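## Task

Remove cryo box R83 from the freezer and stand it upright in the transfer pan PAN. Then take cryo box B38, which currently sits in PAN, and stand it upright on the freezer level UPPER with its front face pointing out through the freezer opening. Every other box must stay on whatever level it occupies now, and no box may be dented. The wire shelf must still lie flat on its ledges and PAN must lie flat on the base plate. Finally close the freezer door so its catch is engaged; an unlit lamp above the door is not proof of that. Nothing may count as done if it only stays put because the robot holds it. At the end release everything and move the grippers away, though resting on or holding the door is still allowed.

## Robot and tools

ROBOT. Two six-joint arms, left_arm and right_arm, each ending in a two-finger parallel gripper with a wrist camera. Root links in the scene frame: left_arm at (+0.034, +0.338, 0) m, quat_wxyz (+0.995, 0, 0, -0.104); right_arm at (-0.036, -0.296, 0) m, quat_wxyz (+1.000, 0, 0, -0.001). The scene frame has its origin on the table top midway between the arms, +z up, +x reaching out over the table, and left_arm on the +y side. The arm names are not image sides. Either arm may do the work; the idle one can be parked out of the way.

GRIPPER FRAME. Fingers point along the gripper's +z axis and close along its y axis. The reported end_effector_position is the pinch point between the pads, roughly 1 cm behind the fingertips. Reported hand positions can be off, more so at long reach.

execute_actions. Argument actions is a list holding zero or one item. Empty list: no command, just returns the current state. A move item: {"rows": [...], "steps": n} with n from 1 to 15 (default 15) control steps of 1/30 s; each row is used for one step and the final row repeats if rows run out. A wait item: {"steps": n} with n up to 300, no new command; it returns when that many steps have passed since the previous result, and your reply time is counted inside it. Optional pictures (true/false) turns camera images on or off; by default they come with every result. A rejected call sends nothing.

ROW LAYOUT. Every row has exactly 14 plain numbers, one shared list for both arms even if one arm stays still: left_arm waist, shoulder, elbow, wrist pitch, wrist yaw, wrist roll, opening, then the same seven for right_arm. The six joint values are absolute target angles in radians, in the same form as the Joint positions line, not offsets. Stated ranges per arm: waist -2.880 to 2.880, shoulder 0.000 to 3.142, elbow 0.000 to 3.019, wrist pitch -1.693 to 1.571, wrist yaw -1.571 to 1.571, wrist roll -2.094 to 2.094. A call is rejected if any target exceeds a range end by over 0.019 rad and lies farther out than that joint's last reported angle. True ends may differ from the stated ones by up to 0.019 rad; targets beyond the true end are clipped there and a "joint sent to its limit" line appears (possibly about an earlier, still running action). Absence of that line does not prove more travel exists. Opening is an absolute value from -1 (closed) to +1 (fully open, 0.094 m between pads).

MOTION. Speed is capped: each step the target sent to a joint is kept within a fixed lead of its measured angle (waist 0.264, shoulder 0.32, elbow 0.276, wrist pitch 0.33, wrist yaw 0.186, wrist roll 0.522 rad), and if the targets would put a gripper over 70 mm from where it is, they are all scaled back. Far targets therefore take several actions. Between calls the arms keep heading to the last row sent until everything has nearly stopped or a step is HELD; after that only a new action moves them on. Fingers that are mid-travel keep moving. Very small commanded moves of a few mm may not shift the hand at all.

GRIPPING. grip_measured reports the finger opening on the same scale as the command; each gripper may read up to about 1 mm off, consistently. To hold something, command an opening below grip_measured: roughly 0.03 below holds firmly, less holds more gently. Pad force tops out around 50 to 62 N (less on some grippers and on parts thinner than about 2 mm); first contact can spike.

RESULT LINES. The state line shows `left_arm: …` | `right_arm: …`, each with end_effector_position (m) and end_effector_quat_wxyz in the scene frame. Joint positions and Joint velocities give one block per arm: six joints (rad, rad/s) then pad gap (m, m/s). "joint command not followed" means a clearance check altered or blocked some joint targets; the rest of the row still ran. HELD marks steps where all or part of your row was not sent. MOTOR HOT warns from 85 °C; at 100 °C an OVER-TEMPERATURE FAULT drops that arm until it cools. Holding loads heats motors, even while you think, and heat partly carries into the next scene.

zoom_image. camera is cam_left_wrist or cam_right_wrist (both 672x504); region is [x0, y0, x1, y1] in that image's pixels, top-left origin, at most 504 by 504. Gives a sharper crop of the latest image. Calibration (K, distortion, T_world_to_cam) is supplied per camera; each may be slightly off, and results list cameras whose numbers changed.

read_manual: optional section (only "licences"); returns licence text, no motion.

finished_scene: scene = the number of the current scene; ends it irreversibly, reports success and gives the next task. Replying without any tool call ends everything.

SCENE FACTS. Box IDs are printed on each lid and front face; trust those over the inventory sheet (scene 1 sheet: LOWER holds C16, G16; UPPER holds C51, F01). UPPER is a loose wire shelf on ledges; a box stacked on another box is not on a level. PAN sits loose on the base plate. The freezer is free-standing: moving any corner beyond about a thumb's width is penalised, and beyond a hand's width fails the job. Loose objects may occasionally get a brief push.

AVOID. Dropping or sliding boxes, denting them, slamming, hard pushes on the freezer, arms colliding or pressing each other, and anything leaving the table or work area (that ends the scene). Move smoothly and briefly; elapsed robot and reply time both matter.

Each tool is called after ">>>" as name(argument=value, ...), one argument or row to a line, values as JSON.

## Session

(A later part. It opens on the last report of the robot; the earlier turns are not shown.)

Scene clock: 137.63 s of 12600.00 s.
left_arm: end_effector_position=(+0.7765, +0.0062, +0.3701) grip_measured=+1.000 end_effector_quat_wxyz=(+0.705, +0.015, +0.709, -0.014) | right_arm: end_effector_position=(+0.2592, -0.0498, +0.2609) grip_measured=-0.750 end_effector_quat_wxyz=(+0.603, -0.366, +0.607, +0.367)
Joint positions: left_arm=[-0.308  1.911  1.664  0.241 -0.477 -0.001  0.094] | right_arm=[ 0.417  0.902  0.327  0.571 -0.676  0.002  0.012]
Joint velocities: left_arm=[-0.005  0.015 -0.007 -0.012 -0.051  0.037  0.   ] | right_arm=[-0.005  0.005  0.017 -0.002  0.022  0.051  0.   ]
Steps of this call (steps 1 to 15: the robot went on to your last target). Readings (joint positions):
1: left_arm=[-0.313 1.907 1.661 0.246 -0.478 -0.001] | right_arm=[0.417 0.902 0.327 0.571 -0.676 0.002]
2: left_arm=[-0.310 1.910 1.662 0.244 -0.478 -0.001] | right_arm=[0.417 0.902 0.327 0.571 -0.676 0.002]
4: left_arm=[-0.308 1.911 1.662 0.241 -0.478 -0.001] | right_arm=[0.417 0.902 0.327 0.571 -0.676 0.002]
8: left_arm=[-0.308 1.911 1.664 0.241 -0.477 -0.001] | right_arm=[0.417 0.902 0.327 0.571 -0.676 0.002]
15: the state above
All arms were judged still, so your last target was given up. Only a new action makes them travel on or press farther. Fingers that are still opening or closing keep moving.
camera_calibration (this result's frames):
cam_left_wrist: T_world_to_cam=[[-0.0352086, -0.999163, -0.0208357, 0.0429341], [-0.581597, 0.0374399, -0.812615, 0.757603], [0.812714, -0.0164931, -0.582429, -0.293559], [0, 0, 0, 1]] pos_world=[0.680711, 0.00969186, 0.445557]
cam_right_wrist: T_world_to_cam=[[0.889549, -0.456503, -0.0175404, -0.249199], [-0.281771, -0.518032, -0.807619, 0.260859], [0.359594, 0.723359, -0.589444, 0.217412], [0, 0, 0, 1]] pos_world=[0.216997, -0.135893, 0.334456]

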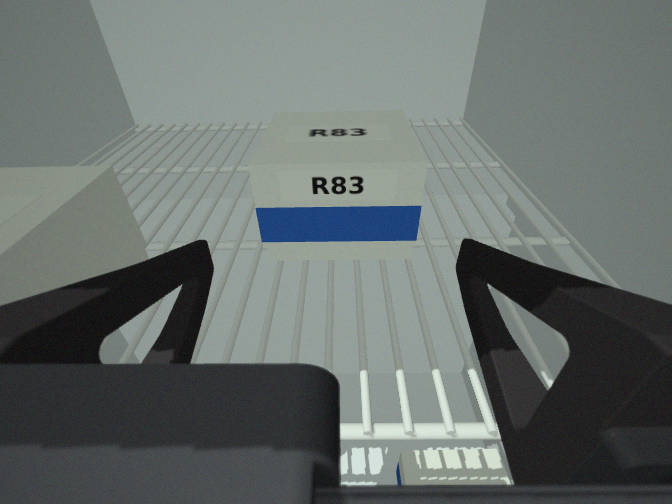

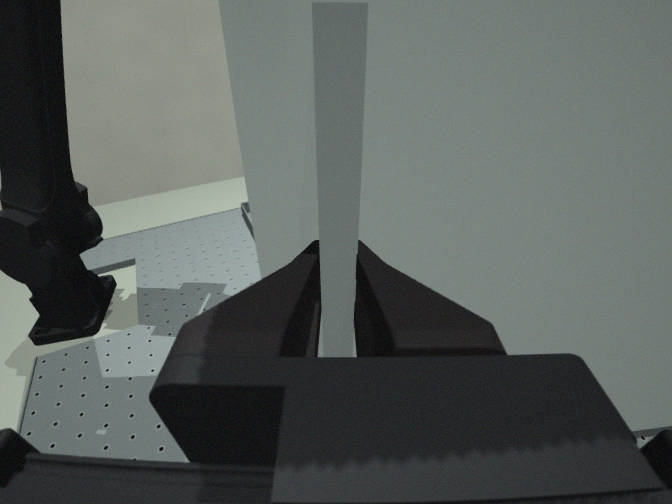

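>>> execute_actions(
  actions=[
    {"rows":[[-0.303,1.922,1.755,0.232,-0.47,0,1,0.427,0.90,0.35,0.565,-0.673,0,-0.85],[-0.301,1.93,1.769,0.227,-0.468,0,1,0.427,0.90,0.35,0.565,-0.673,0,-0.85],[-0.299,1.938,1.783,0.222,-0.466,0,1,0.427,0.90,0.35,0.565,-0.673,0,-0.85],[-0.297,1.947,1.797,0.217,-0.464,0,1,0.427,0.90,0.35,0.565,-0.673,0,-0.85],[-0.295,1.956,1.811,0.212,-0.462,0,1,0.427,0.90,0.35,0.565,-0.673,0,-0.85],[-0.293,1.965,1.825,0.207,-0.459,0,1,0.427,0.90,0.35,0.565,-0.673,0,-0.85],[-0.29,1.974,1.839,0.202,-0.457,0,1,0.427,0.90,0.35,0.565,-0.673,0,-0.85],[-0.288,1.983,1.853,0.197,-0.455,0,1,0.427,0.90,0.35,0.565,-0.673,0,-0.85],[-0.286,1.992,1.867,0.192,-0.452,0,1,0.427,0.90,0.35,0.565,-0.673,0,-0.85],[-0.284,2.001,1.881,0.187,-0.45,0,1,0.427,0.90,0.35,0.565,-0.673,0,-0.85],[-0.282,2.01,1.895,0.182,-0.448,0,1,0.427,0.90,0.35,0.565,-0.673,0,-0.85],[-0.28,2.019,1.909,0.177,-0.445,0,1,0.427,0.90,0.35,0.565,-0.673,0,-0.85],[-0.278,2.027,1.922,0.173,-0.443,0,1,0.427,0.90,0.35,0.565,-0.673,0,-0.85]],"steps":15},
  ],
  pictures=false,
)

>>> execute_actions(
  actions=[
    {"steps":15},
  ],
)

Scene clock: 141.63 s of 12600.00 s.
left_arm: end_effector_position=(+0.7944, -0.0071, +0.3945) grip_measured=+1.000 end_effector_quat_wxyz=(+0.717, +0.000, +0.696, -0.040) | right_arm: end_effector_position=(+0.2592, -0.0498, +0.2609) grip_measured=-0.750 end_effector_quat_wxyz=(+0.603, -0.366, +0.607, +0.367)
Joint positions: left_arm=[-0.309  1.958  1.778  0.214 -0.461 -0.04   0.094] | right_arm=[ 0.417  0.902  0.327  0.571 -0.676  0.002  0.012]
Joint velocities: left_arm=[-0.034  0.034  0.032 -0.007  0.022 -0.183  0.   ] | right_arm=[-0.005 -0.005  0.017  0.007  0.051 -0.037  0.   ]
Steps of this call (steps 1 to 90: nothing new was sent; then 0.50 s passed at rest; steps 91 to 105: all 15 steps of this action). Readings (joint positions):
91: left_arm=[-0.308 1.911 1.665 0.241 -0.476 -0.001] | right_arm=[0.417 0.902 0.327 0.571 -0.676 0.002]
92: left_arm=[-0.308 1.912 1.669 0.239 -0.474 -0.001] | right_arm=[0.417 0.902 0.327 0.571 -0.676 0.002]
94: left_arm=[-0.308 1.918 1.687 0.232 -0.470 -0.001] | right_arm=[0.417 0.902 0.327 0.571 -0.676 0.002]
98: left_arm=[-0.306 1.945 1.753 0.216 -0.461 -0.001] | right_arm=[0.417 0.902 0.327 0.571 -0.676 0.002]
105: the state above

Scene clock: 142.13 s of 12600.00 s.
left_arm: end_effector_position=(+0.7945, -0.0093, +0.3948) grip_measured=+1.000 end_effector_quat_wxyz=(+0.717, -0.005, +0.696, -0.047) | right_arm: end_effector_position=(+0.2592, -0.0498, +0.2609) grip_measured=-0.750 end_effector_quat_wxyz=(+0.603, -0.366, +0.607, +0.367)
Joint positions: left_arm=[-0.311  1.961  1.782  0.214 -0.461 -0.058  0.094] | right_arm=[ 0.417  0.902  0.327  0.571 -0.676  0.002  0.012]
Joint velocities: left_arm=[-0.005 -0.005 -0.002 -0.002 -0.051 -0.022  0.   ] | right_arm=[ 0.005 -0.015  0.002 -0.002  0.007  0.022 -0.   ]
Steps of this call (steps 1 to 15: the robot went on to your last target). Readings (joint positions):
1: left_arm=[-0.309 1.959 1.779 0.214 -0.461 -0.045] | right_arm=[0.417 0.902 0.327 0.571 -0.676 0.002]
2: left_arm=[-0.310 1.959 1.780 0.214 -0.461 -0.048] | right_arm=[0.417 0.902 0.327 0.571 -0.676 0.002]
4: left_arm=[-0.310 1.960 1.781 0.214 -0.461 -0.053] | right_arm=[0.417 0.902 0.327 0.571 -0.676 0.002]
8: left_arm=[-0.311 1.960 1.782 0.214 -0.461 -0.057] | right_arm=[0.417 0.902 0.327 0.571 -0.676 0.002]
15: the state above
camera_calibration (this result's frames):
cam_left_wrist: T_world_to_cam=[[-0.0544064, -0.997025, 0.0546071, 0.0141268], [-0.554735, -0.0152913, -0.831886, 0.77452], [0.830246, -0.0755524, -0.552253, -0.320355], [0, 0, 0, 1]] pos_world=[0.696395, 0.00172461, 0.466624]
cam_right_wrist: T_world_to_cam=[[0.889549, -0.456503, -0.0175404, -0.249199], [-0.281771, -0.518032, -0.807619, 0.260859], [0.359594, 0.723359, -0.589444, 0.217412], [0, 0, 0, 1]] pos_world=[0.216997, -0.135893, 0.334456]

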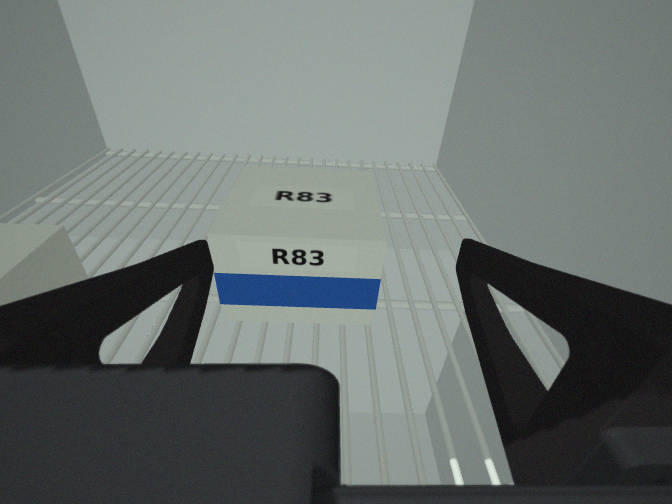

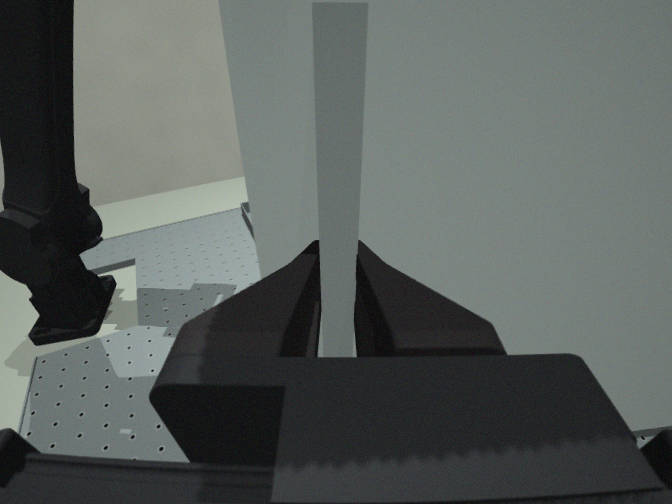

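>>> execute_actions(
  actions=[
    {"rows":[[-0.311,1.955,1.775,0.22,-0.461,0.015,1,0.427,0.90,0.35,0.565,-0.673,0,-0.85],[-0.311,1.955,1.768,0.22,-0.461,0.015,1,0.427,0.90,0.35,0.565,-0.673,0,-0.85],[-0.311,1.955,1.761,0.22,-0.461,0.015,1,0.427,0.90,0.35,0.565,-0.673,0,-0.85],[-0.311,1.955,1.755,0.22,-0.461,0.015,1,0.427,0.90,0.35,0.565,-0.673,0,-0.85],[-0.311,1.955,1.75,0.22,-0.461,0.015,1,0.427,0.90,0.35,0.565,-0.673,0,-0.85]],"steps":12},
  ],
  pictures=false,
)

>>> execute_actions(
  actions=[
    {"rows":[[-0.30,1.955,1.75,0.22,-0.461,0.015,1,0.427,0.90,0.35,0.565,-0.673,0,-0.85],[-0.295,1.955,1.75,0.22,-0.461,0.015,1,0.427,0.90,0.35,0.565,-0.673,0,-0.85],[-0.29,1.955,1.75,0.22,-0.461,0.015,1,0.427,0.90,0.35,0.565,-0.673,0,-0.85]],"steps":15},
  ],
)

Scene clock: 147.77 s of 12600.00 s.
left_arm: end_effector_position=(+0.7916, -0.0093, +0.3766) grip_measured=+1.000 end_effector_quat_wxyz=(+0.709, +0.017, +0.705, -0.024) | right_arm: end_effector_position=(+0.2592, -0.0498, +0.2609) grip_measured=-0.750 end_effector_quat_wxyz=(+0.603, -0.366, +0.607, +0.367)
Joint positions: left_arm=[-0.313  1.96   1.75   0.217 -0.465 -0.007  0.094] | right_arm=[ 0.417  0.902  0.327  0.571 -0.676  0.002  0.012]
Joint velocities: left_arm=[-0.005 -0.015 -0.007 -0.007  0.037 -0.022  0.   ] | right_arm=[-0.015  0.005 -0.007  0.017  0.051 -0.022  0.001]
Steps of this call (steps 1 to 15: the robot went on to your last target; steps 16 to 90: nothing new was sent; then 2.23 s passed at rest; steps 91 to 102: all 12 steps of this action). Readings (joint positions):
91: left_arm=[-0.313 1.960 1.779 0.216 -0.465 -0.055] | right_arm=[0.417 0.902 0.327 0.571 -0.676 0.002]
92: left_arm=[-0.313 1.960 1.778 0.217 -0.465 -0.049] | right_arm=[0.417 0.902 0.327 0.571 -0.676 0.002]
94: left_arm=[-0.313 1.960 1.775 0.217 -0.465 -0.035] | right_arm=[0.417 0.902 0.327 0.571 -0.676 0.002]
98: left_arm=[-0.313 1.960 1.758 0.217 -0.465 -0.015] | right_arm=[0.417 0.902 0.327 0.571 -0.676 0.002]
102: the state above

Scene clock: 148.27 s of 12600.00 s.
left_arm: end_effector_position=(+0.7977, +0.0044, +0.3766) grip_measured=+1.000 end_effector_quat_wxyz=(+0.709, +0.012, +0.705, -0.016) | right_arm: end_effector_position=(+0.2592, -0.0498, +0.2609) grip_measured=-0.750 end_effector_quat_wxyz=(+0.603, -0.366, +0.607, +0.367)
Joint positions: left_arm=[-0.295  1.96   1.75   0.217 -0.465 -0.001  0.094] | right_arm=[ 0.417  0.902  0.327  0.571 -0.676  0.002  0.012]
Joint velocities: left_arm=[-0.005 -0.015 -0.022 -0.012  0.037 -0.022  0.   ] | right_arm=[-0.024  0.005  0.012  0.012  0.051 -0.007 -0.   ]
Steps of this call (steps 1 to 15: all 15 steps of this action). Readings (joint positions):
1: left_arm=[-0.313 1.960 1.750 0.217 -0.465 -0.006] | right_arm=[0.417 0.902 0.327 0.571 -0.676 0.002]
2: left_arm=[-0.312 1.960 1.750 0.217 -0.465 -0.005] | right_arm=[0.417 0.902 0.327 0.571 -0.676 0.002]
4: left_arm=[-0.310 1.960 1.750 0.217 -0.465 -0.003] | right_arm=[0.417 0.902 0.327 0.571 -0.676 0.002]
8: left_arm=[-0.301 1.960 1.750 0.217 -0.465 -0.002] | right_arm=[0.417 0.902 0.327 0.571 -0.676 0.002]
15: the state above
camera_calibration (this result's frames):
cam_left_wrist: T_world_to_cam=[[-0.0342618, -0.9993, -0.015041, 0.0390715], [-0.573219, 0.0319772, -0.818778, 0.770947], [0.818686, -0.019431, -0.573913, -0.314924], [0, 0, 0, 1]] pos_world=[0.701084, 0.00827213, 0.451083]
cam_right_wrist: T_world_to_cam=[[0.889549, -0.456503, -0.0175404, -0.249199], [-0.281771, -0.518032, -0.807619, 0.260859], [0.359594, 0.723359, -0.589444, 0.217412], [0, 0, 0, 1]] pos_world=[0.216997, -0.135893, 0.334456]

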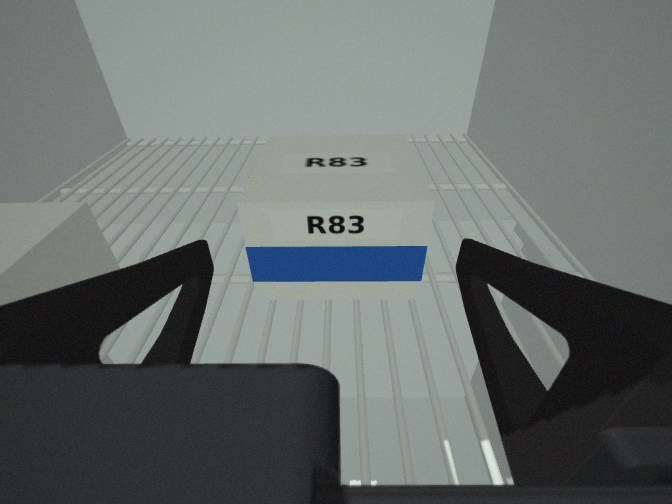

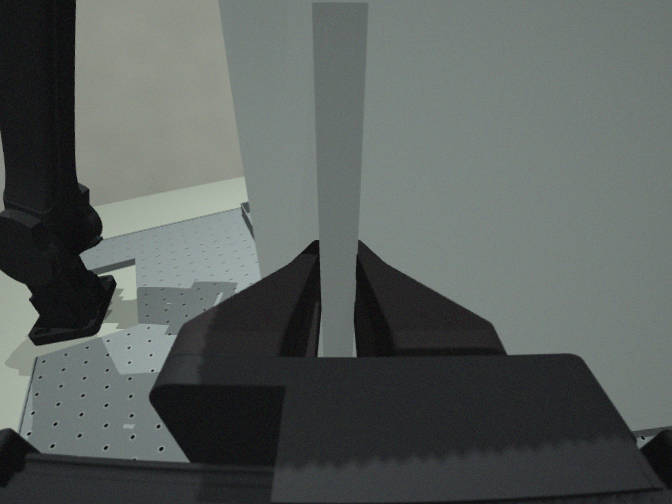

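>>> execute_actions(
  actions=[
    {"rows":[[-0.288,1.98,1.82,0.21,-0.458,0.015,1,0.427,0.90,0.35,0.565,-0.673,0,-0.85],[-0.287,1.985,1.827,0.207,-0.457,0.015,1,0.427,0.90,0.35,0.565,-0.673,0,-0.85],[-0.286,1.99,1.834,0.204,-0.456,0.015,1,0.427,0.90,0.35,0.565,-0.673,0,-0.85],[-0.285,1.994,1.841,0.201,-0.455,0.015,1,0.427,0.90,0.35,0.565,-0.673,0,-0.85],[-0.284,1.998,1.848,0.198,-0.454,0.015,1,0.427,0.90,0.35,0.565,-0.673,0,-0.85],[-0.283,2.002,1.855,0.195,-0.453,0.015,1,0.427,0.90,0.35,0.565,-0.673,0,-0.85],[-0.282,2.005,1.862,0.192,-0.452,0.015,1,0.427,0.90,0.35,0.565,-0.673,0,-0.85],[-0.281,2.008,1.868,0.19,-0.451,0.015,1,0.427,0.90,0.35,0.565,-0.673,0,-0.85]],"steps":15},
  ],
  pictures=false,
)

Scene clock: 153.33 s of 12600.00 s.
left_arm: end_effector_position=(+0.8078, -0.0001, +0.3748) grip_measured=+1.000 end_effector_quat_wxyz=(+0.708, +0.016, +0.706, -0.017) | right_arm: end_effector_position=(+0.2592, -0.0498, +0.2609) grip_measured=-0.750 end_effector_quat_wxyz=(+0.603, -0.366, +0.607, +0.367)
Joint positions: left_arm=[-0.292  1.989  1.793  0.199 -0.454 -0.     0.094] | right_arm=[ 0.417  0.902  0.327  0.571 -0.676  0.002  0.012]
Joint velocities: left_arm=[ 0.005 -0.015 -0.012 -0.002  0.022 -0.022  0.   ] | right_arm=[-0.024 -0.005 -0.007  0.007  0.022 -0.022  0.001]
Steps of this call (steps 1 to 15: the robot went on to your last target; steps 16 to 90: nothing new was sent; then 1.57 s passed at rest; steps 91 to 105: all 15 steps of this action). Readings (joint positions):
91: left_arm=[-0.295 1.960 1.750 0.217 -0.463 -0.001] | right_arm=[0.417 0.902 0.327 0.571 -0.676 0.002]
92: left_arm=[-0.295 1.960 1.750 0.217 -0.462 -0.001] | right_arm=[0.417 0.902 0.327 0.571 -0.676 0.002]
94: left_arm=[-0.295 1.963 1.754 0.214 -0.460 -0.001] | right_arm=[0.417 0.902 0.327 0.571 -0.676 0.002]
98: left_arm=[-0.294 1.980 1.780 0.204 -0.456 -0.001] | right_arm=[0.417 0.902 0.327 0.571 -0.676 0.002]
105: the state above

>>> execute_actions(
  actions=[
    {"rows":[[-0.278,2.012,1.872,0.188,-0.449,0.015,1,0.427,0.90,0.35,0.565,-0.673,0,-0.85],[-0.276,2.017,1.879,0.185,-0.448,0.015,1,0.427,0.90,0.35,0.565,-0.673,0,-0.85],[-0.274,2.022,1.886,0.182,-0.447,0.015,1,0.427,0.90,0.35,0.565,-0.673,0,-0.85],[-0.272,2.026,1.893,0.179,-0.446,0.015,1,0.427,0.90,0.35,0.565,-0.673,0,-0.85],[-0.271,2.03,1.90,0.176,-0.445,0.015,1,0.427,0.90,0.35,0.565,-0.673,0,-0.85],[-0.27,2.034,1.907,0.173,-0.444,0.015,1,0.427,0.90,0.35,0.565,-0.673,0,-0.85],[-0.269,2.038,1.914,0.17,-0.443,0.015,1,0.427,0.90,0.35,0.565,-0.673,0,-0.85],[-0.268,2.042,1.921,0.168,-0.442,0.015,1,0.427,0.90,0.35,0.565,-0.673,0,-0.85],[-0.268,2.046,1.928,0.166,-0.441,0.015,1,0.427,0.90,0.35,0.565,-0.673,0,-0.85],[-0.268,2.049,1.934,0.164,-0.44,0.015,1,0.427,0.90,0.35,0.565,-0.673,0,-0.85]],"steps":15},
  ],
  pictures=false,
)

>>> execute_actions(
  actions=[
    {"steps":10},
  ],
)

Scene clock: 157.37 s of 12600.00 s.
left_arm: end_effector_position=(+0.8106, -0.0019, +0.3739) grip_measured=+1.000 end_effector_quat_wxyz=(+0.708, +0.011, +0.706, -0.023) | right_arm: end_effector_position=(+0.2592, -0.0498, +0.2609) grip_measured=-0.750 end_effector_quat_wxyz=(+0.603, -0.366, +0.607, +0.367)
Joint positions: left_arm=[-0.292  1.999  1.805  0.199 -0.453 -0.015  0.094] | right_arm=[ 0.417  0.902  0.327  0.571 -0.676  0.002  0.012]
Joint velocities: left_arm=[ 0.005  0.005  0.002 -0.012 -0.007 -0.066  0.   ] | right_arm=[-0.015 -0.005 -0.002  0.022  0.051 -0.007  0.   ]
Steps of this call (steps 1 to 15: the robot went on to your last target; steps 16 to 90: nothing new was sent; then 0.53 s passed at rest; steps 91 to 105: all 15 steps of this action). Readings (joint positions):
91: left_arm=[-0.292 1.989 1.793 0.199 -0.454 -0.000] | right_arm=[0.417 0.902 0.327 0.571 -0.676 0.002]
92: left_arm=[-0.292 1.990 1.793 0.199 -0.453 -0.000] | right_arm=[0.417 0.902 0.327 0.571 -0.676 0.002]
94: left_arm=[-0.291 1.991 1.795 0.199 -0.453 -0.001] | right_arm=[0.417 0.902 0.327 0.571 -0.676 0.002]
98: left_arm=[-0.291 1.997 1.802 0.199 -0.453 -0.011] | right_arm=[0.417 0.902 0.327 0.571 -0.676 0.002]
105: the state above

Scene clock: 157.70 s of 12600.00 s.
left_arm: end_effector_position=(+0.8106, -0.0019, +0.3739) grip_measured=+1.000 end_effector_quat_wxyz=(+0.708, +0.011, +0.706, -0.023) | right_arm: end_effector_position=(+0.2592, -0.0498, +0.2609) grip_measured=-0.750 end_effector_quat_wxyz=(+0.603, -0.366, +0.607, +0.367)
Joint positions: left_arm=[-0.292  1.999  1.805  0.199 -0.453 -0.015  0.094] | right_arm=[ 0.417  0.902  0.327  0.571 -0.676  0.002  0.012]
Joint velocities: left_arm=[-0.005  0.005 -0.007 -0.007 -0.051 -0.007  0.   ] | right_arm=[-0.015 -0.015  0.002  0.012 -0.051 -0.051 -0.001]
Steps of this call (steps 1 to 10: the robot went on to your last target). Readings (joint positions):
1: left_arm=[-0.292 1.999 1.805 0.199 -0.453 -0.015] | right_arm=[0.417 0.902 0.327 0.571 -0.676 0.002]
2: left_arm=[-0.292 1.999 1.805 0.199 -0.453 -0.015] | right_arm=[0.417 0.902 0.327 0.571 -0.676 0.002]
4: left_arm=[-0.292 1.999 1.805 0.199 -0.453 -0.015] | right_arm=[0.417 0.902 0.327 0.571 -0.676 0.002]
8: left_arm=[-0.292 1.999 1.805 0.199 -0.453 -0.015] | right_arm=[0.417 0.902 0.327 0.571 -0.676 0.002]
10: the state above
camera_calibration (this result's frames):
cam_left_wrist: T_world_to_cam=[[-0.0427309, -0.999083, -0.00259896, 0.0354757], [-0.574794, 0.0267116, -0.817862, 0.777267], [0.817182, -0.0334542, -0.575408, -0.325454], [0, 0, 0, 1]] pos_world=[0.714239, 0.00379335, 0.448521]
cam_right_wrist: T_world_to_cam=[[0.889549, -0.456503, -0.0175404, -0.249199], [-0.281771, -0.518032, -0.807619, 0.260859], [0.359594, 0.723359, -0.589444, 0.217412], [0, 0, 0, 1]] pos_world=[0.216997, -0.135893, 0.334456]

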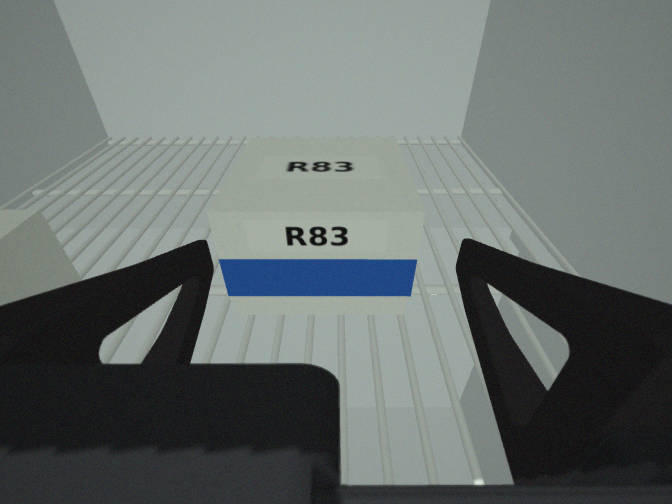

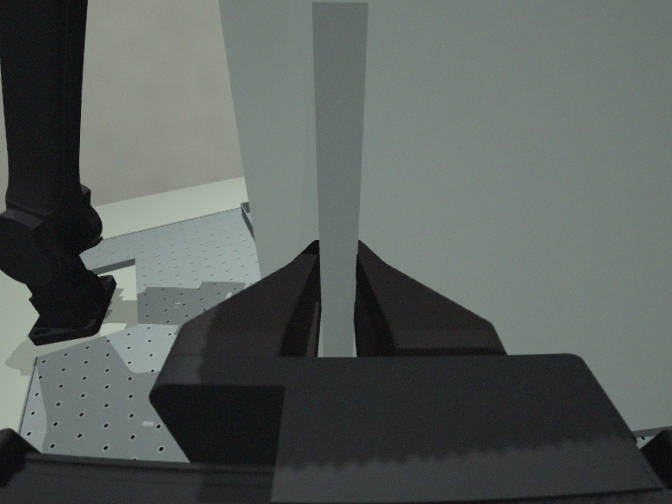

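>>> execute_actions(
  actions=[
    {"rows":[[-0.292,2.0,1.80,0.21,-0.453,0.015,1,0.427,0.90,0.35,0.565,-0.673,0,-0.85],[-0.292,2.0,1.795,0.22,-0.453,0.015,1,0.427,0.90,0.35,0.565,-0.673,0,-0.85],[-0.292,2.0,1.79,0.23,-0.453,0.015,1,0.427,0.90,0.35,0.565,-0.673,0,-0.85],[-0.292,2.0,1.787,0.235,-0.453,0.015,1,0.427,0.90,0.35,0.565,-0.673,0,-0.85],[-0.292,2.0,1.787,0.235,-0.453,0.015,1,0.427,0.90,0.35,0.565,-0.673,0,-0.85],[-0.292,2.0,1.787,0.235,-0.453,0.015,1,0.427,0.90,0.35,0.565,-0.673,0,-0.85],[-0.285,2.0,1.787,0.235,-0.453,0.015,1,0.427,0.90,0.35,0.565,-0.673,0,-0.85],[-0.28,2.0,1.787,0.235,-0.453,0.015,1,0.427,0.90,0.35,0.565,-0.673,0,-0.85],[-0.274,2.0,1.787,0.235,-0.453,0.015,1,0.427,0.90,0.35,0.565,-0.673,0,-0.85]],"steps":15},
  ],
  pictures=false,
)

>>> execute_actions(
  actions=[
    {"steps":10},
  ],
)

Scene clock: 162.57 s of 12600.00 s.
left_arm: end_effector_position=(+0.8116, +0.0019, +0.3744) grip_measured=+1.000 end_effector_quat_wxyz=(+0.712, +0.009, +0.701, -0.021) | right_arm: end_effector_position=(+0.2592, -0.0498, +0.2609) grip_measured=-0.750 end_effector_quat_wxyz=(+0.603, -0.366, +0.607, +0.367)
Joint positions: left_arm=[-0.288  1.999  1.798  0.219 -0.454 -0.008  0.094] | right_arm=[ 0.417  0.902  0.327  0.571 -0.676  0.002  0.012]
Joint velocities: left_arm=[-0.005 -0.005  0.002  0.037 -0.037 -0.037  0.   ] | right_arm=[-0.005  0.005 -0.002 -0.007  0.007 -0.022  0.001]
Steps of this call (steps 1 to 15: the robot went on to your last target; steps 16 to 90: nothing new was sent; then 1.37 s passed at rest; steps 91 to 105: all 15 steps of this action). Readings (joint positions):
91: left_arm=[-0.293 1.999 1.802 0.202 -0.454 -0.014] | right_arm=[0.417 0.902 0.327 0.571 -0.676 0.002]
92: left_arm=[-0.294 1.999 1.802 0.204 -0.454 -0.013] | right_arm=[0.417 0.902 0.327 0.571 -0.676 0.002]
94: left_arm=[-0.294 1.999 1.801 0.209 -0.454 -0.011] | right_arm=[0.417 0.902 0.327 0.571 -0.676 0.002]
98: left_arm=[-0.293 1.999 1.798 0.217 -0.454 -0.009] | right_arm=[0.417 0.902 0.327 0.571 -0.676 0.002]
105: the state above

Scene clock: 162.90 s of 12600.00 s.
left_arm: end_effector_position=(+0.8116, +0.0019, +0.3744) grip_measured=+1.000 end_effector_quat_wxyz=(+0.712, +0.009, +0.701, -0.021) | right_arm: end_effector_position=(+0.2592, -0.0498, +0.2609) grip_measured=-0.750 end_effector_quat_wxyz=(+0.603, -0.366, +0.607, +0.367)
Joint positions: left_arm=[-0.288  1.999  1.798  0.219 -0.454 -0.008  0.094] | right_arm=[ 0.417  0.902  0.327  0.571 -0.676  0.002  0.012]
Joint velocities: left_arm=[ 0.005 -0.015 -0.012 -0.007  0.022 -0.081  0.   ] | right_arm=[-0.005  0.005  0.002  0.002 -0.022 -0.051 -0.001]
Steps of this call (steps 1 to 10: the robot went on to your last target). Readings (joint positions):
1: left_arm=[-0.288 1.999 1.798 0.219 -0.454 -0.008] | right_arm=[0.417 0.902 0.327 0.571 -0.676 0.002]
2: left_arm=[-0.288 1.999 1.798 0.219 -0.454 -0.008] | right_arm=[0.417 0.902 0.327 0.571 -0.676 0.002]
4: left_arm=[-0.288 1.999 1.798 0.219 -0.454 -0.008] | right_arm=[0.417 0.902 0.327 0.571 -0.676 0.002]
8: left_arm=[-0.288 1.999 1.798 0.219 -0.454 -0.008] | right_arm=[0.417 0.902 0.327 0.571 -0.676 0.002]
10: the state above
camera_calibration (this result's frames):
cam_left_wrist: T_world_to_cam=[[-0.0372895, -0.999298, -0.00353775, 0.0351677], [-0.565052, 0.0240049, -0.824706, 0.772765], [0.824212, -0.0287538, -0.56555, -0.335234], [0, 0, 0, 1]] pos_world=[0.714268, 0.00695362, 0.447837]
cam_right_wrist: T_world_to_cam=[[0.889549, -0.456503, -0.0175404, -0.249199], [-0.281771, -0.518032, -0.807619, 0.260859], [0.359594, 0.723359, -0.589444, 0.217412], [0, 0, 0, 1]] pos_world=[0.216997, -0.135893, 0.334456]

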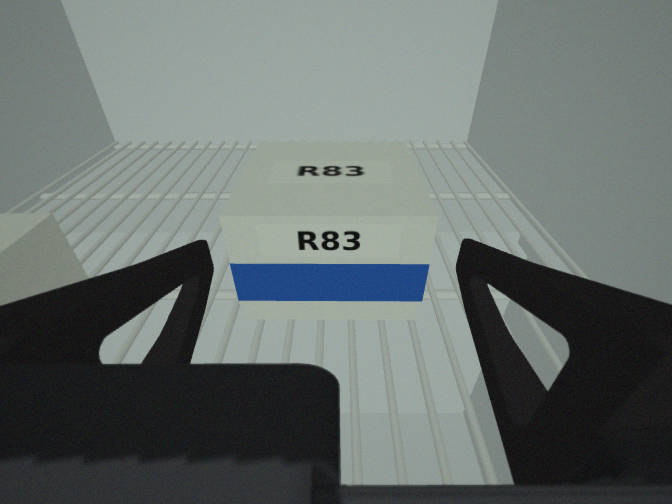

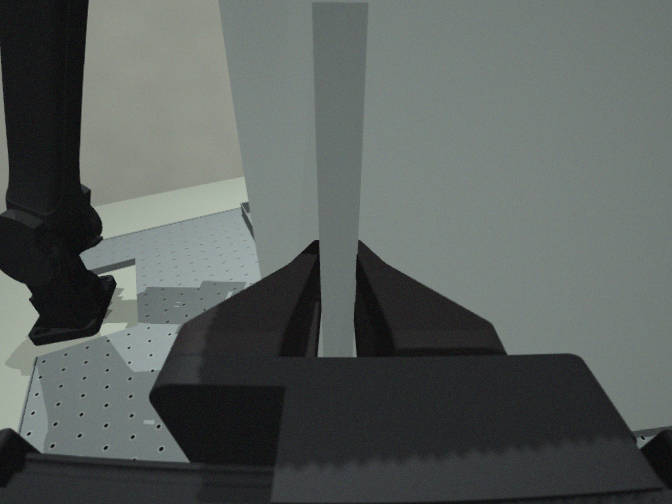

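>>> execute_actions(
  actions=[
    {"rows":[[-0.288,2.0,1.8,0.225,-0.453,0,0.9,0.427,0.90,0.35,0.565,-0.673,0,-0.85],[-0.288,2.0,1.8,0.225,-0.453,0,0.8,0.427,0.90,0.35,0.565,-0.673,0,-0.85],[-0.288,2.0,1.8,0.225,-0.453,0,0.72,0.427,0.90,0.35,0.565,-0.673,0,-0.85],[-0.288,2.0,1.8,0.225,-0.453,0,0.68,0.427,0.90,0.35,0.565,-0.673,0,-0.85],[-0.288,2.0,1.8,0.225,-0.453,0,0.65,0.427,0.90,0.35,0.565,-0.673,0,-0.85],[-0.288,2.0,1.8,0.225,-0.453,0,0.63,0.427,0.90,0.35,0.565,-0.673,0,-0.85],[-0.288,2.0,1.8,0.225,-0.453,0,0.61,0.427,0.90,0.35,0.565,-0.673,0,-0.85],[-0.288,2.0,1.8,0.225,-0.453,0,0.595,0.427,0.90,0.35,0.565,-0.673,0,-0.85],[-0.288,2.0,1.8,0.225,-0.453,0,0.58,0.427,0.90,0.35,0.565,-0.673,0,-0.85],[-0.288,2.0,1.8,0.225,-0.453,0,0.57,0.427,0.90,0.35,0.565,-0.673,0,-0.85],[-0.288,2.0,1.8,0.225,-0.453,0,0.56,0.427,0.90,0.35,0.565,-0.673,0,-0.85],[-0.288,2.0,1.8,0.225,-0.453,0,0.55,0.427,0.90,0.35,0.565,-0.673,0,-0.85],[-0.288,2.0,1.8,0.225,-0.453,0,0.545,0.427,0.90,0.35,0.565,-0.673,0,-0.85]],"steps":15},
  ],
)

Scene clock: 167.93 s of 12600.00 s.
left_arm: end_effector_position=(+0.8116, +0.0019, +0.3744) grip_measured=+0.555 end_effector_quat_wxyz=(+0.712, +0.009, +0.701, -0.021) | right_arm: end_effector_position=(+0.2592, -0.0498, +0.2609) grip_measured=-0.750 end_effector_quat_wxyz=(+0.603, -0.366, +0.607, +0.367)
Joint positions: left_arm=[-0.288  1.999  1.798  0.219 -0.454 -0.008  0.073] | right_arm=[ 0.417  0.902  0.327  0.571 -0.676  0.002  0.012]
Joint velocities: left_arm=[-0.005  0.015 -0.007 -0.007 -0.007 -0.007 -0.   ] | right_arm=[-0.024 -0.015  0.002  0.007 -0.022 -0.051  0.   ]
Steps of this call (steps 1 to 15: the robot went on to your last target; steps 16 to 90: nothing new was sent; then 1.53 s passed at rest; steps 91 to 105: all 15 steps of this action). Readings (joint positions):
91: left_arm=[-0.288 1.999 1.798 0.219 -0.454 -0.008] | right_arm=[0.417 0.902 0.327 0.571 -0.676 0.002]
92: left_arm=[-0.288 1.999 1.798 0.219 -0.454 -0.008] | right_arm=[0.417 0.902 0.327 0.571 -0.676 0.002]
94: left_arm=[-0.288 1.999 1.798 0.219 -0.454 -0.008] | right_arm=[0.417 0.902 0.327 0.571 -0.676 0.002]
98: left_arm=[-0.288 1.999 1.798 0.219 -0.454 -0.008] | right_arm=[0.417 0.902 0.327 0.571 -0.676 0.002]
105: the state above
camera_calibration (this result's frames):
cam_left_wrist: T_world_to_cam=[[-0.0372895, -0.999298, -0.00353775, 0.0351677], [-0.565052, 0.0240049, -0.824706, 0.772765], [0.824212, -0.0287538, -0.56555, -0.335234], [0, 0, 0, 1]] pos_world=[0.714268, 0.00695362, 0.447837]
cam_right_wrist: T_world_to_cam=[[0.889549, -0.456503, -0.0175404, -0.249199], [-0.281771, -0.518032, -0.807619, 0.260859], [0.359594, 0.723359, -0.589444, 0.217412], [0, 0, 0, 1]] pos_world=[0.216997, -0.135893, 0.334456]

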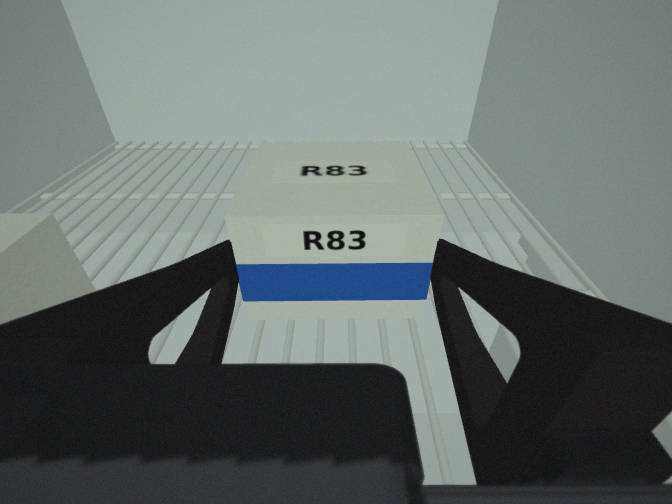

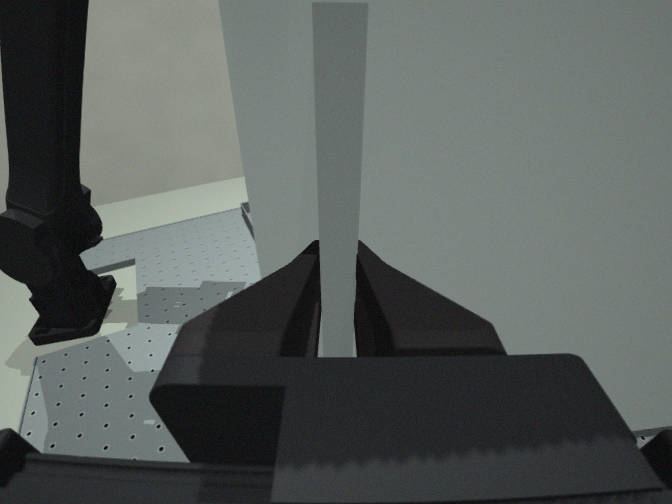

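>>> execute_actions(
  actions=[
    {"rows":[[-0.292,1.965,1.8,0.23,-0.455,0,0.54,0.427,0.90,0.35,0.565,-0.673,0,-0.85],[-0.294,1.957,1.798,0.235,-0.457,0,0.54,0.427,0.90,0.35,0.565,-0.673,0,-0.85],[-0.296,1.95,1.79,0.238,-0.459,0,0.54,0.427,0.90,0.35,0.565,-0.673,0,-0.85],[-0.298,1.943,1.78,0.24,-0.461,0,0.54,0.427,0.90,0.35,0.565,-0.673,0,-0.85],[-0.30,1.936,1.77,0.243,-0.463,0,0.54,0.427,0.90,0.35,0.565,-0.673,0,-0.85],[-0.302,1.929,1.76,0.245,-0.465,0,0.54,0.427,0.90,0.35,0.565,-0.673,0,-0.85],[-0.304,1.922,1.75,0.248,-0.467,0,0.54,0.427,0.90,0.35,0.565,-0.673,0,-0.85],[-0.306,1.915,1.74,0.25,-0.469,0,0.54,0.427,0.90,0.35,0.565,-0.673,0,-0.85],[-0.308,1.908,1.73,0.253,-0.471,0,0.54,0.427,0.90,0.35,0.565,-0.673,0,-0.85],[-0.31,1.901,1.72,0.255,-0.473,0,0.54,0.427,0.90,0.35,0.565,-0.673,0,-0.85],[-0.311,1.895,1.71,0.258,-0.474,0,0.54,0.427,0.90,0.35,0.565,-0.673,0,-0.85],[-0.311,1.895,1.70,0.26,-0.475,0,0.54,0.427,0.90,0.35,0.565,-0.673,0,-0.85]],"steps":15},
  ],
  pictures=false,
)

>>> execute_actions(
  actions=[
    {"steps":10},
  ],
)

Scene clock: 173.23 s of 12600.00 s.
left_arm: end_effector_position=(+0.7870, +0.0061, +0.3747) grip_measured=+0.551 end_effector_quat_wxyz=(+0.709, +0.010, +0.705, -0.017) | right_arm: end_effector_position=(+0.2592, -0.0498, +0.2609) grip_measured=-0.750 end_effector_quat_wxyz=(+0.603, -0.366, +0.607, +0.367)
Joint positions: left_arm=[-0.301  1.934  1.705  0.235 -0.471 -0.008  0.073] | right_arm=[ 0.417  0.902  0.327  0.571 -0.676  0.002  0.012]
Joint velocities: left_arm=[-0.044 -0.044 -0.027 -0.002  0.022 -0.066  0.   ] | right_arm=[-0.005  0.005 -0.012 -0.007  0.022 -0.037 -0.   ]
Steps of this call (steps 1 to 15: the robot went on to your last target; steps 16 to 90: nothing new was sent; then 1.80 s passed at rest; steps 91 to 105: all 15 steps of this action). Readings (joint positions):
91: left_arm=[-0.288 1.999 1.798 0.219 -0.454 -0.008] | right_arm=[0.417 0.902 0.327 0.571 -0.676 0.002]
92: left_arm=[-0.288 1.999 1.798 0.219 -0.454 -0.008] | right_arm=[0.417 0.902 0.327 0.571 -0.676 0.002]
94: left_arm=[-0.288 1.997 1.796 0.219 -0.455 -0.008] | right_arm=[0.417 0.902 0.327 0.571 -0.676 0.002]
98: left_arm=[-0.290 1.975 1.763 0.225 -0.462 -0.008] | right_arm=[0.417 0.902 0.327 0.571 -0.676 0.002]
105: the state above

Scene clock: 173.57 s of 12600.00 s.
left_arm: end_effector_position=(+0.7863, +0.0048, +0.3747) grip_measured=+0.551 end_effector_quat_wxyz=(+0.709, +0.010, +0.705, -0.018) | right_arm: end_effector_position=(+0.2592, -0.0498, +0.2609) grip_measured=-0.750 end_effector_quat_wxyz=(+0.603, -0.366, +0.607, +0.367)
Joint positions: left_arm=[-0.303  1.934  1.704  0.235 -0.472 -0.008  0.073] | right_arm=[ 0.417  0.902  0.327  0.571 -0.676  0.002  0.012]
Joint velocities: left_arm=[-0.005  0.005 -0.007  0.002  0.037 -0.022  0.   ] | right_arm=[ 0.005  0.005 -0.002  0.007 -0.037  0.022  0.   ]
Steps of this call (steps 1 to 10: the robot went on to your last target). Readings (joint positions):
1: left_arm=[-0.302 1.934 1.704 0.235 -0.471 -0.008] | right_arm=[0.417 0.902 0.327 0.571 -0.676 0.002]
2: left_arm=[-0.302 1.934 1.704 0.235 -0.471 -0.008] | right_arm=[0.417 0.902 0.327 0.571 -0.676 0.002]
4: left_arm=[-0.303 1.934 1.704 0.235 -0.472 -0.008] | right_arm=[0.417 0.902 0.327 0.571 -0.676 0.002]
8: left_arm=[-0.303 1.934 1.704 0.235 -0.472 -0.008] | right_arm=[0.417 0.902 0.327 0.571 -0.676 0.002]
10: the state above
camera_calibration (this result's frames):
cam_left_wrist: T_world_to_cam=[[-0.0346887, -0.999359, -0.00886631, 0.0370997], [-0.573981, 0.0271844, -0.818417, 0.763274], [0.818133, -0.0233007, -0.574556, -0.306007], [0, 0, 0, 1]] pos_world=[0.689747, 0.00919656, 0.449187]
cam_right_wrist: T_world_to_cam=[[0.889549, -0.456503, -0.0175404, -0.249199], [-0.281771, -0.518032, -0.807619, 0.260859], [0.359594, 0.723359, -0.589444, 0.217412], [0, 0, 0, 1]] pos_world=[0.216997, -0.135893, 0.334456]

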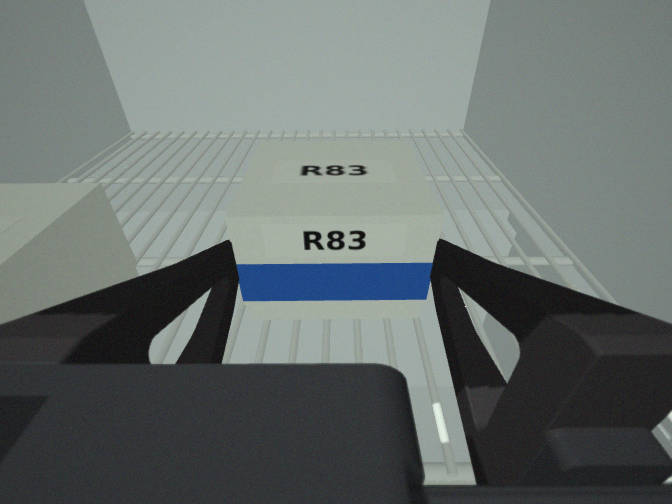

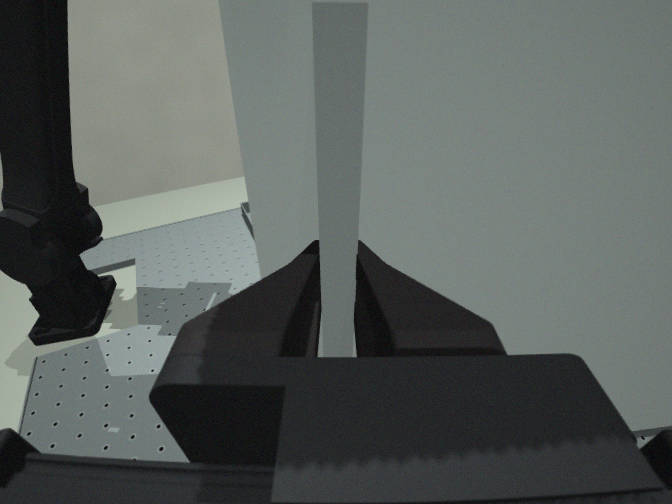

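>>> execute_actions(
  actions=[
    {"rows":[[-0.313,1.882,1.70,0.262,-0.478,0,0.54,0.427,0.90,0.35,0.565,-0.673,0,-0.85],[-0.317,1.871,1.688,0.266,-0.482,0,0.54,0.427,0.90,0.35,0.565,-0.673,0,-0.85],[-0.321,1.86,1.673,0.271,-0.486,0,0.54,0.427,0.90,0.35,0.565,-0.673,0,-0.85],[-0.325,1.849,1.658,0.275,-0.49,0,0.54,0.427,0.90,0.35,0.565,-0.673,0,-0.85],[-0.329,1.838,1.643,0.28,-0.494,0,0.54,0.427,0.90,0.35,0.565,-0.673,0,-0.85],[-0.333,1.827,1.628,0.284,-0.498,0,0.54,0.427,0.90,0.35,0.565,-0.673,0,-0.85],[-0.337,1.816,1.613,0.289,-0.502,0,0.54,0.427,0.90,0.35,0.565,-0.673,0,-0.85],[-0.341,1.805,1.598,0.293,-0.506,0,0.54,0.427,0.90,0.35,0.565,-0.673,0,-0.85],[-0.345,1.794,1.583,0.298,-0.51,0,0.54,0.427,0.90,0.35,0.565,-0.673,0,-0.85],[-0.349,1.783,1.567,0.302,-0.514,0,0.54,0.427,0.90,0.35,0.565,-0.673,0,-0.85],[-0.353,1.772,1.551,0.307,-0.518,0,0.54,0.427,0.90,0.35,0.565,-0.673,0,-0.85],[-0.357,1.762,1.535,0.311,-0.521,0,0.54,0.427,0.90,0.35,0.565,-0.673,0,-0.85],[-0.36,1.754,1.52,0.316,-0.524,0,0.54,0.427,0.90,0.35,0.565,-0.673,0,-0.85],[-0.36,1.75,1.505,0.32,-0.527,0,0.54,0.427,0.90,0.35,0.565,-0.673,0,-0.85],[-0.36,1.75,1.492,0.322,-0.528,0,0.54,0.427,0.90,0.35,0.565,-0.673,0,-0.85]],"steps":15},
  ],
  pictures=false,
)

>>> execute_actions(
  actions=[
    {"steps":15},
  ],
)

Scene clock: 180.27 s of 12600.00 s.
left_arm: end_effector_position=(+0.7257, +0.0040, +0.3791) grip_measured=+0.551 end_effector_quat_wxyz=(+0.708, +0.010, +0.706, -0.018) | right_arm: end_effector_position=(+0.2592, -0.0498, +0.2609) grip_measured=-0.750 end_effector_quat_wxyz=(+0.603, -0.366, +0.607, +0.367)
Joint positions: left_arm=[-0.352  1.797  1.516  0.286 -0.522 -0.008  0.073] | right_arm=[ 0.417  0.902  0.327  0.571 -0.676  0.002  0.012]
Joint velocities: left_arm=[-0.142 -0.259 -0.374  0.134 -0.037 -0.066 -0.   ] | right_arm=[-0.005  0.005 -0.012  0.002  0.037 -0.022  0.   ]
Steps of this call (steps 1 to 15: the robot went on to your last target; steps 16 to 90: nothing new was sent; then 3.20 s passed at rest; steps 91 to 105: all 15 steps of this action). Readings (joint positions):
91: left_arm=[-0.303 1.933 1.704 0.235 -0.472 -0.008] | right_arm=[0.417 0.902 0.327 0.571 -0.676 0.002]
92: left_arm=[-0.303 1.932 1.702 0.236 -0.474 -0.008] | right_arm=[0.417 0.902 0.327 0.571 -0.676 0.002]
94: left_arm=[-0.306 1.922 1.685 0.244 -0.481 -0.008] | right_arm=[0.417 0.902 0.327 0.571 -0.676 0.002]
98: left_arm=[-0.317 1.879 1.624 0.258 -0.499 -0.008] | right_arm=[0.417 0.902 0.327 0.571 -0.676 0.002]
105: the state above

Scene clock: 180.77 s of 12600.00 s.
left_arm: end_effector_position=(+0.7175, +0.0020, +0.3757) grip_measured=+0.551 end_effector_quat_wxyz=(+0.707, +0.014, +0.707, -0.019) | right_arm: end_effector_position=(+0.2592, -0.0498, +0.2609) grip_measured=-0.750 end_effector_quat_wxyz=(+0.603, -0.366, +0.607, +0.367)
Joint positions: left_arm=[-0.361  1.783  1.49   0.292 -0.524 -0.008  0.073] | right_arm=[ 0.417  0.902  0.327  0.571 -0.676  0.002  0.012]
Joint velocities: left_arm=[ 0.005 -0.005 -0.017  0.017 -0.066 -0.022 -0.001] | right_arm=[-0.005 -0.005  0.017 -0.012  0.007 -0.066 -0.   ]
Steps of this call (steps 1 to 15: the robot went on to your last target). Readings (joint positions):
1: left_arm=[-0.356 1.789 1.505 0.289 -0.523 -0.008] | right_arm=[0.417 0.902 0.327 0.571 -0.676 0.002]
2: left_arm=[-0.359 1.785 1.498 0.291 -0.523 -0.008] | right_arm=[0.417 0.902 0.327 0.571 -0.676 0.002]
4: left_arm=[-0.361 1.783 1.493 0.292 -0.523 -0.008] | right_arm=[0.417 0.902 0.327 0.571 -0.676 0.002]
8: left_arm=[-0.361 1.783 1.490 0.292 -0.524 -0.008] | right_arm=[0.417 0.902 0.327 0.571 -0.676 0.002]
15: the state above
camera_calibration (this result's frames):
cam_left_wrist: T_world_to_cam=[[-0.0404646, -0.99911, -0.0118874, 0.0372539], [-0.578398, 0.0331234, -0.815082, 0.72658], [0.81475, -0.0261063, -0.579224, -0.245003], [0, 0, 0, 1]] pos_world=[0.621376, 0.00675789, 0.450753]
cam_right_wrist: T_world_to_cam=[[0.889549, -0.456503, -0.0175404, -0.249199], [-0.281771, -0.518032, -0.807619, 0.260859], [0.359594, 0.723359, -0.589444, 0.217412], [0, 0, 0, 1]] pos_world=[0.216997, -0.135893, 0.334456]

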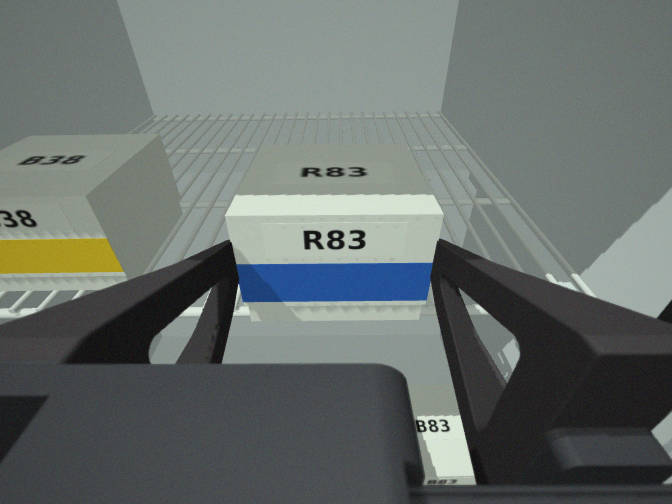

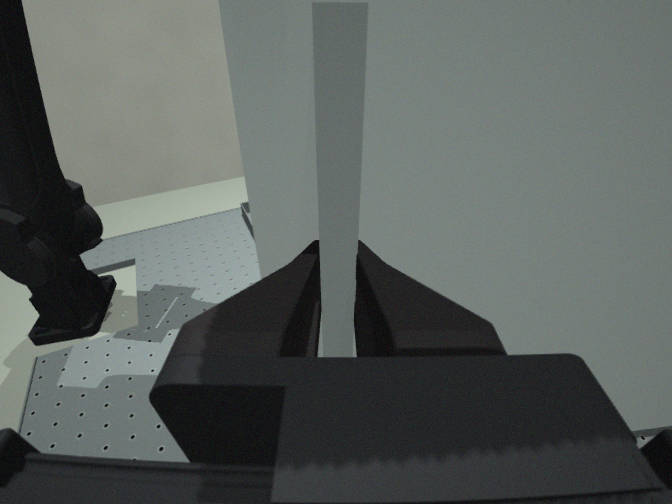

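>>> execute_actions(
  actions=[
    {"rows":[[-0.36,1.76,1.50,0.30,-0.524,0,0.62,0.427,0.90,0.35,0.565,-0.673,0,-0.85],[-0.36,1.76,1.53,0.30,-0.524,0,0.8,0.427,0.90,0.35,0.565,-0.673,0,-0.85],[-0.36,1.75,1.56,0.30,-0.524,0,1,0.427,0.90,0.35,0.565,-0.673,0,-0.85],[-0.36,1.75,1.585,0.27,-0.524,-0.03,1,0.427,0.90,0.35,0.565,-0.673,0,-0.85],[-0.36,1.75,1.605,0.22,-0.522,-0.05,1,0.427,0.90,0.35,0.565,-0.673,0,-0.85],[-0.36,1.75,1.625,0.17,-0.52,-0.07,1,0.427,0.90,0.35,0.565,-0.673,0,-0.85],[-0.36,1.75,1.645,0.115,-0.517,-0.09,1,0.427,0.90,0.35,0.565,-0.673,0,-0.85],[-0.36,1.75,1.665,0.06,-0.514,-0.11,1,0.427,0.90,0.35,0.565,-0.673,0,-0.85],[-0.36,1.75,1.685,0.005,-0.51,-0.13,1,0.427,0.90,0.35,0.565,-0.673,0,-0.85],[-0.36,1.75,1.705,-0.05,-0.505,-0.15,1,0.427,0.90,0.35,0.565,-0.673,0,-0.85],[-0.36,1.745,1.725,-0.105,-0.5,-0.17,1,0.427,0.90,0.35,0.565,-0.673,0,-0.85],[-0.36,1.745,1.745,-0.16,-0.495,-0.185,1,0.427,0.90,0.35,0.565,-0.673,0,-0.85],[-0.36,1.745,1.76,-0.215,-0.49,-0.2,1,0.427,0.90,0.35,0.565,-0.673,0,-0.85],[-0.36,1.745,1.77,-0.27,-0.485,-0.205,1,0.427,0.90,0.35,0.565,-0.673,0,-0.85],[-0.36,1.745,1.77,-0.32,-0.483,-0.205,1,0.427,0.90,0.35,0.565,-0.673,0,-0.85]],"steps":15},
  ],
  pictures=false,
)

>>> execute_actions(
  actions=[
    {"steps":15},
  ],
)

Scene clock: 188.30 s of 12600.00 s.
left_arm: end_effector_position=(+0.7205, -0.0060, +0.3820) grip_measured=+1.000 end_effector_quat_wxyz=(+0.608, +0.026, +0.793, -0.017) | right_arm: end_effector_position=(+0.2592, -0.0498, +0.2609) grip_measured=-0.750 end_effector_quat_wxyz=(+0.603, -0.366, +0.607, +0.367)
Joint positions: left_arm=[-0.361  1.782  1.683 -0.199 -0.49  -0.139  0.094] | right_arm=[ 0.417  0.902  0.327  0.571 -0.676  0.002  0.012]
Joint velocities: left_arm=[-0.005 -0.044  0.496 -1.614  0.051 -0.271  0.   ] | right_arm=[-0.015 -0.015  0.002 -0.007  0.037 -0.051  0.   ]
Steps of this call (steps 1 to 15: the robot went on to your last target; steps 16 to 90: nothing new was sent; then 4.03 s passed at rest; steps 91 to 105: all 15 steps of this action). Readings (joint positions):
91: left_arm=[-0.361 1.783 1.490 0.292 -0.524 -0.008] | right_arm=[0.417 0.902 0.327 0.571 -0.676 0.002]
92: left_arm=[-0.361 1.783 1.490 0.292 -0.524 -0.008] | right_arm=[0.417 0.902 0.327 0.571 -0.676 0.002]
94: left_arm=[-0.361 1.783 1.492 0.290 -0.524 -0.009] | right_arm=[0.417 0.902 0.327 0.571 -0.676 0.002]
98: left_arm=[-0.361 1.783 1.538 0.168 -0.521 -0.040] | right_arm=[0.417 0.902 0.327 0.571 -0.676 0.002]
105: the state above

Scene clock: 188.80 s of 12600.00 s.
left_arm: end_effector_position=(+0.7126, -0.0014, +0.3787) grip_measured=+1.000 end_effector_quat_wxyz=(+0.580, +0.020, +0.814, -0.016) | right_arm: end_effector_position=(+0.2592, -0.0498, +0.2609) grip_measured=-0.750 end_effector_quat_wxyz=(+0.603, -0.366, +0.607, +0.367)
Joint positions: left_arm=[-0.361  1.77   1.702 -0.311 -0.487 -0.187  0.094] | right_arm=[ 0.417  0.902  0.327  0.571 -0.676  0.002  0.012]
Joint velocities: left_arm=[-0.005 -0.015 -0.007  0.012 -0.081 -0.095  0.   ] | right_arm=[-0.005 -0.005 -0.007 -0.017 -0.066  0.081 -0.001]
Steps of this call (steps 1 to 15: the robot went on to your last target). Readings (joint positions):
1: left_arm=[-0.361 1.780 1.695 -0.243 -0.488 -0.149] | right_arm=[0.417 0.902 0.327 0.571 -0.676 0.002]
2: left_arm=[-0.361 1.777 1.701 -0.271 -0.487 -0.157] | right_arm=[0.417 0.902 0.327 0.571 -0.676 0.002]
4: left_arm=[-0.361 1.771 1.702 -0.296 -0.487 -0.169] | right_arm=[0.417 0.902 0.327 0.571 -0.676 0.002]
8: left_arm=[-0.361 1.770 1.702 -0.310 -0.487 -0.181] | right_arm=[0.417 0.902 0.327 0.571 -0.676 0.002]
15: the state above
camera_calibration (this result's frames):
cam_left_wrist: T_world_to_cam=[[-0.0520302, -0.998497, -0.017221, 0.0438778], [-0.811857, 0.0523338, -0.581506, 0.804286], [0.581533, -0.0162749, -0.81336, 0.0155241], [0, 0, 0, 1]] pos_world=[0.646221, 0.00197313, 0.481079]
cam_right_wrist: T_world_to_cam=[[0.889549, -0.456503, -0.0175404, -0.249199], [-0.281771, -0.518032, -0.807619, 0.260859], [0.359594, 0.723359, -0.589444, 0.217412], [0, 0, 0, 1]] pos_world=[0.216997, -0.135893, 0.334456]

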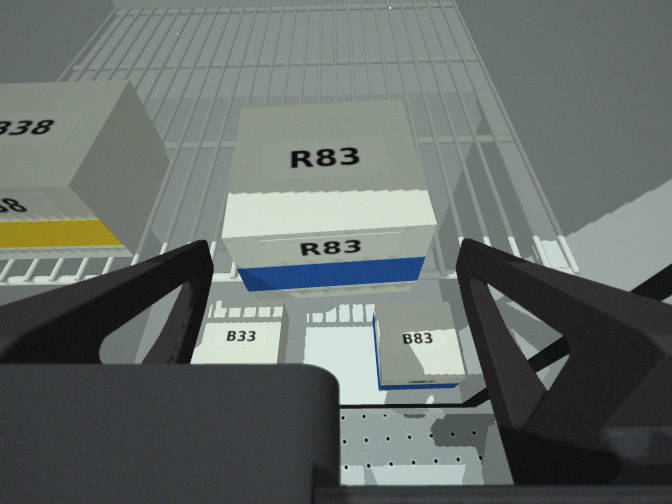

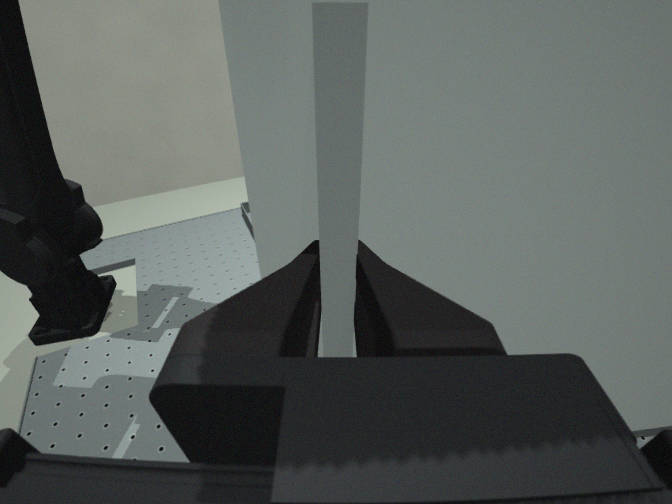

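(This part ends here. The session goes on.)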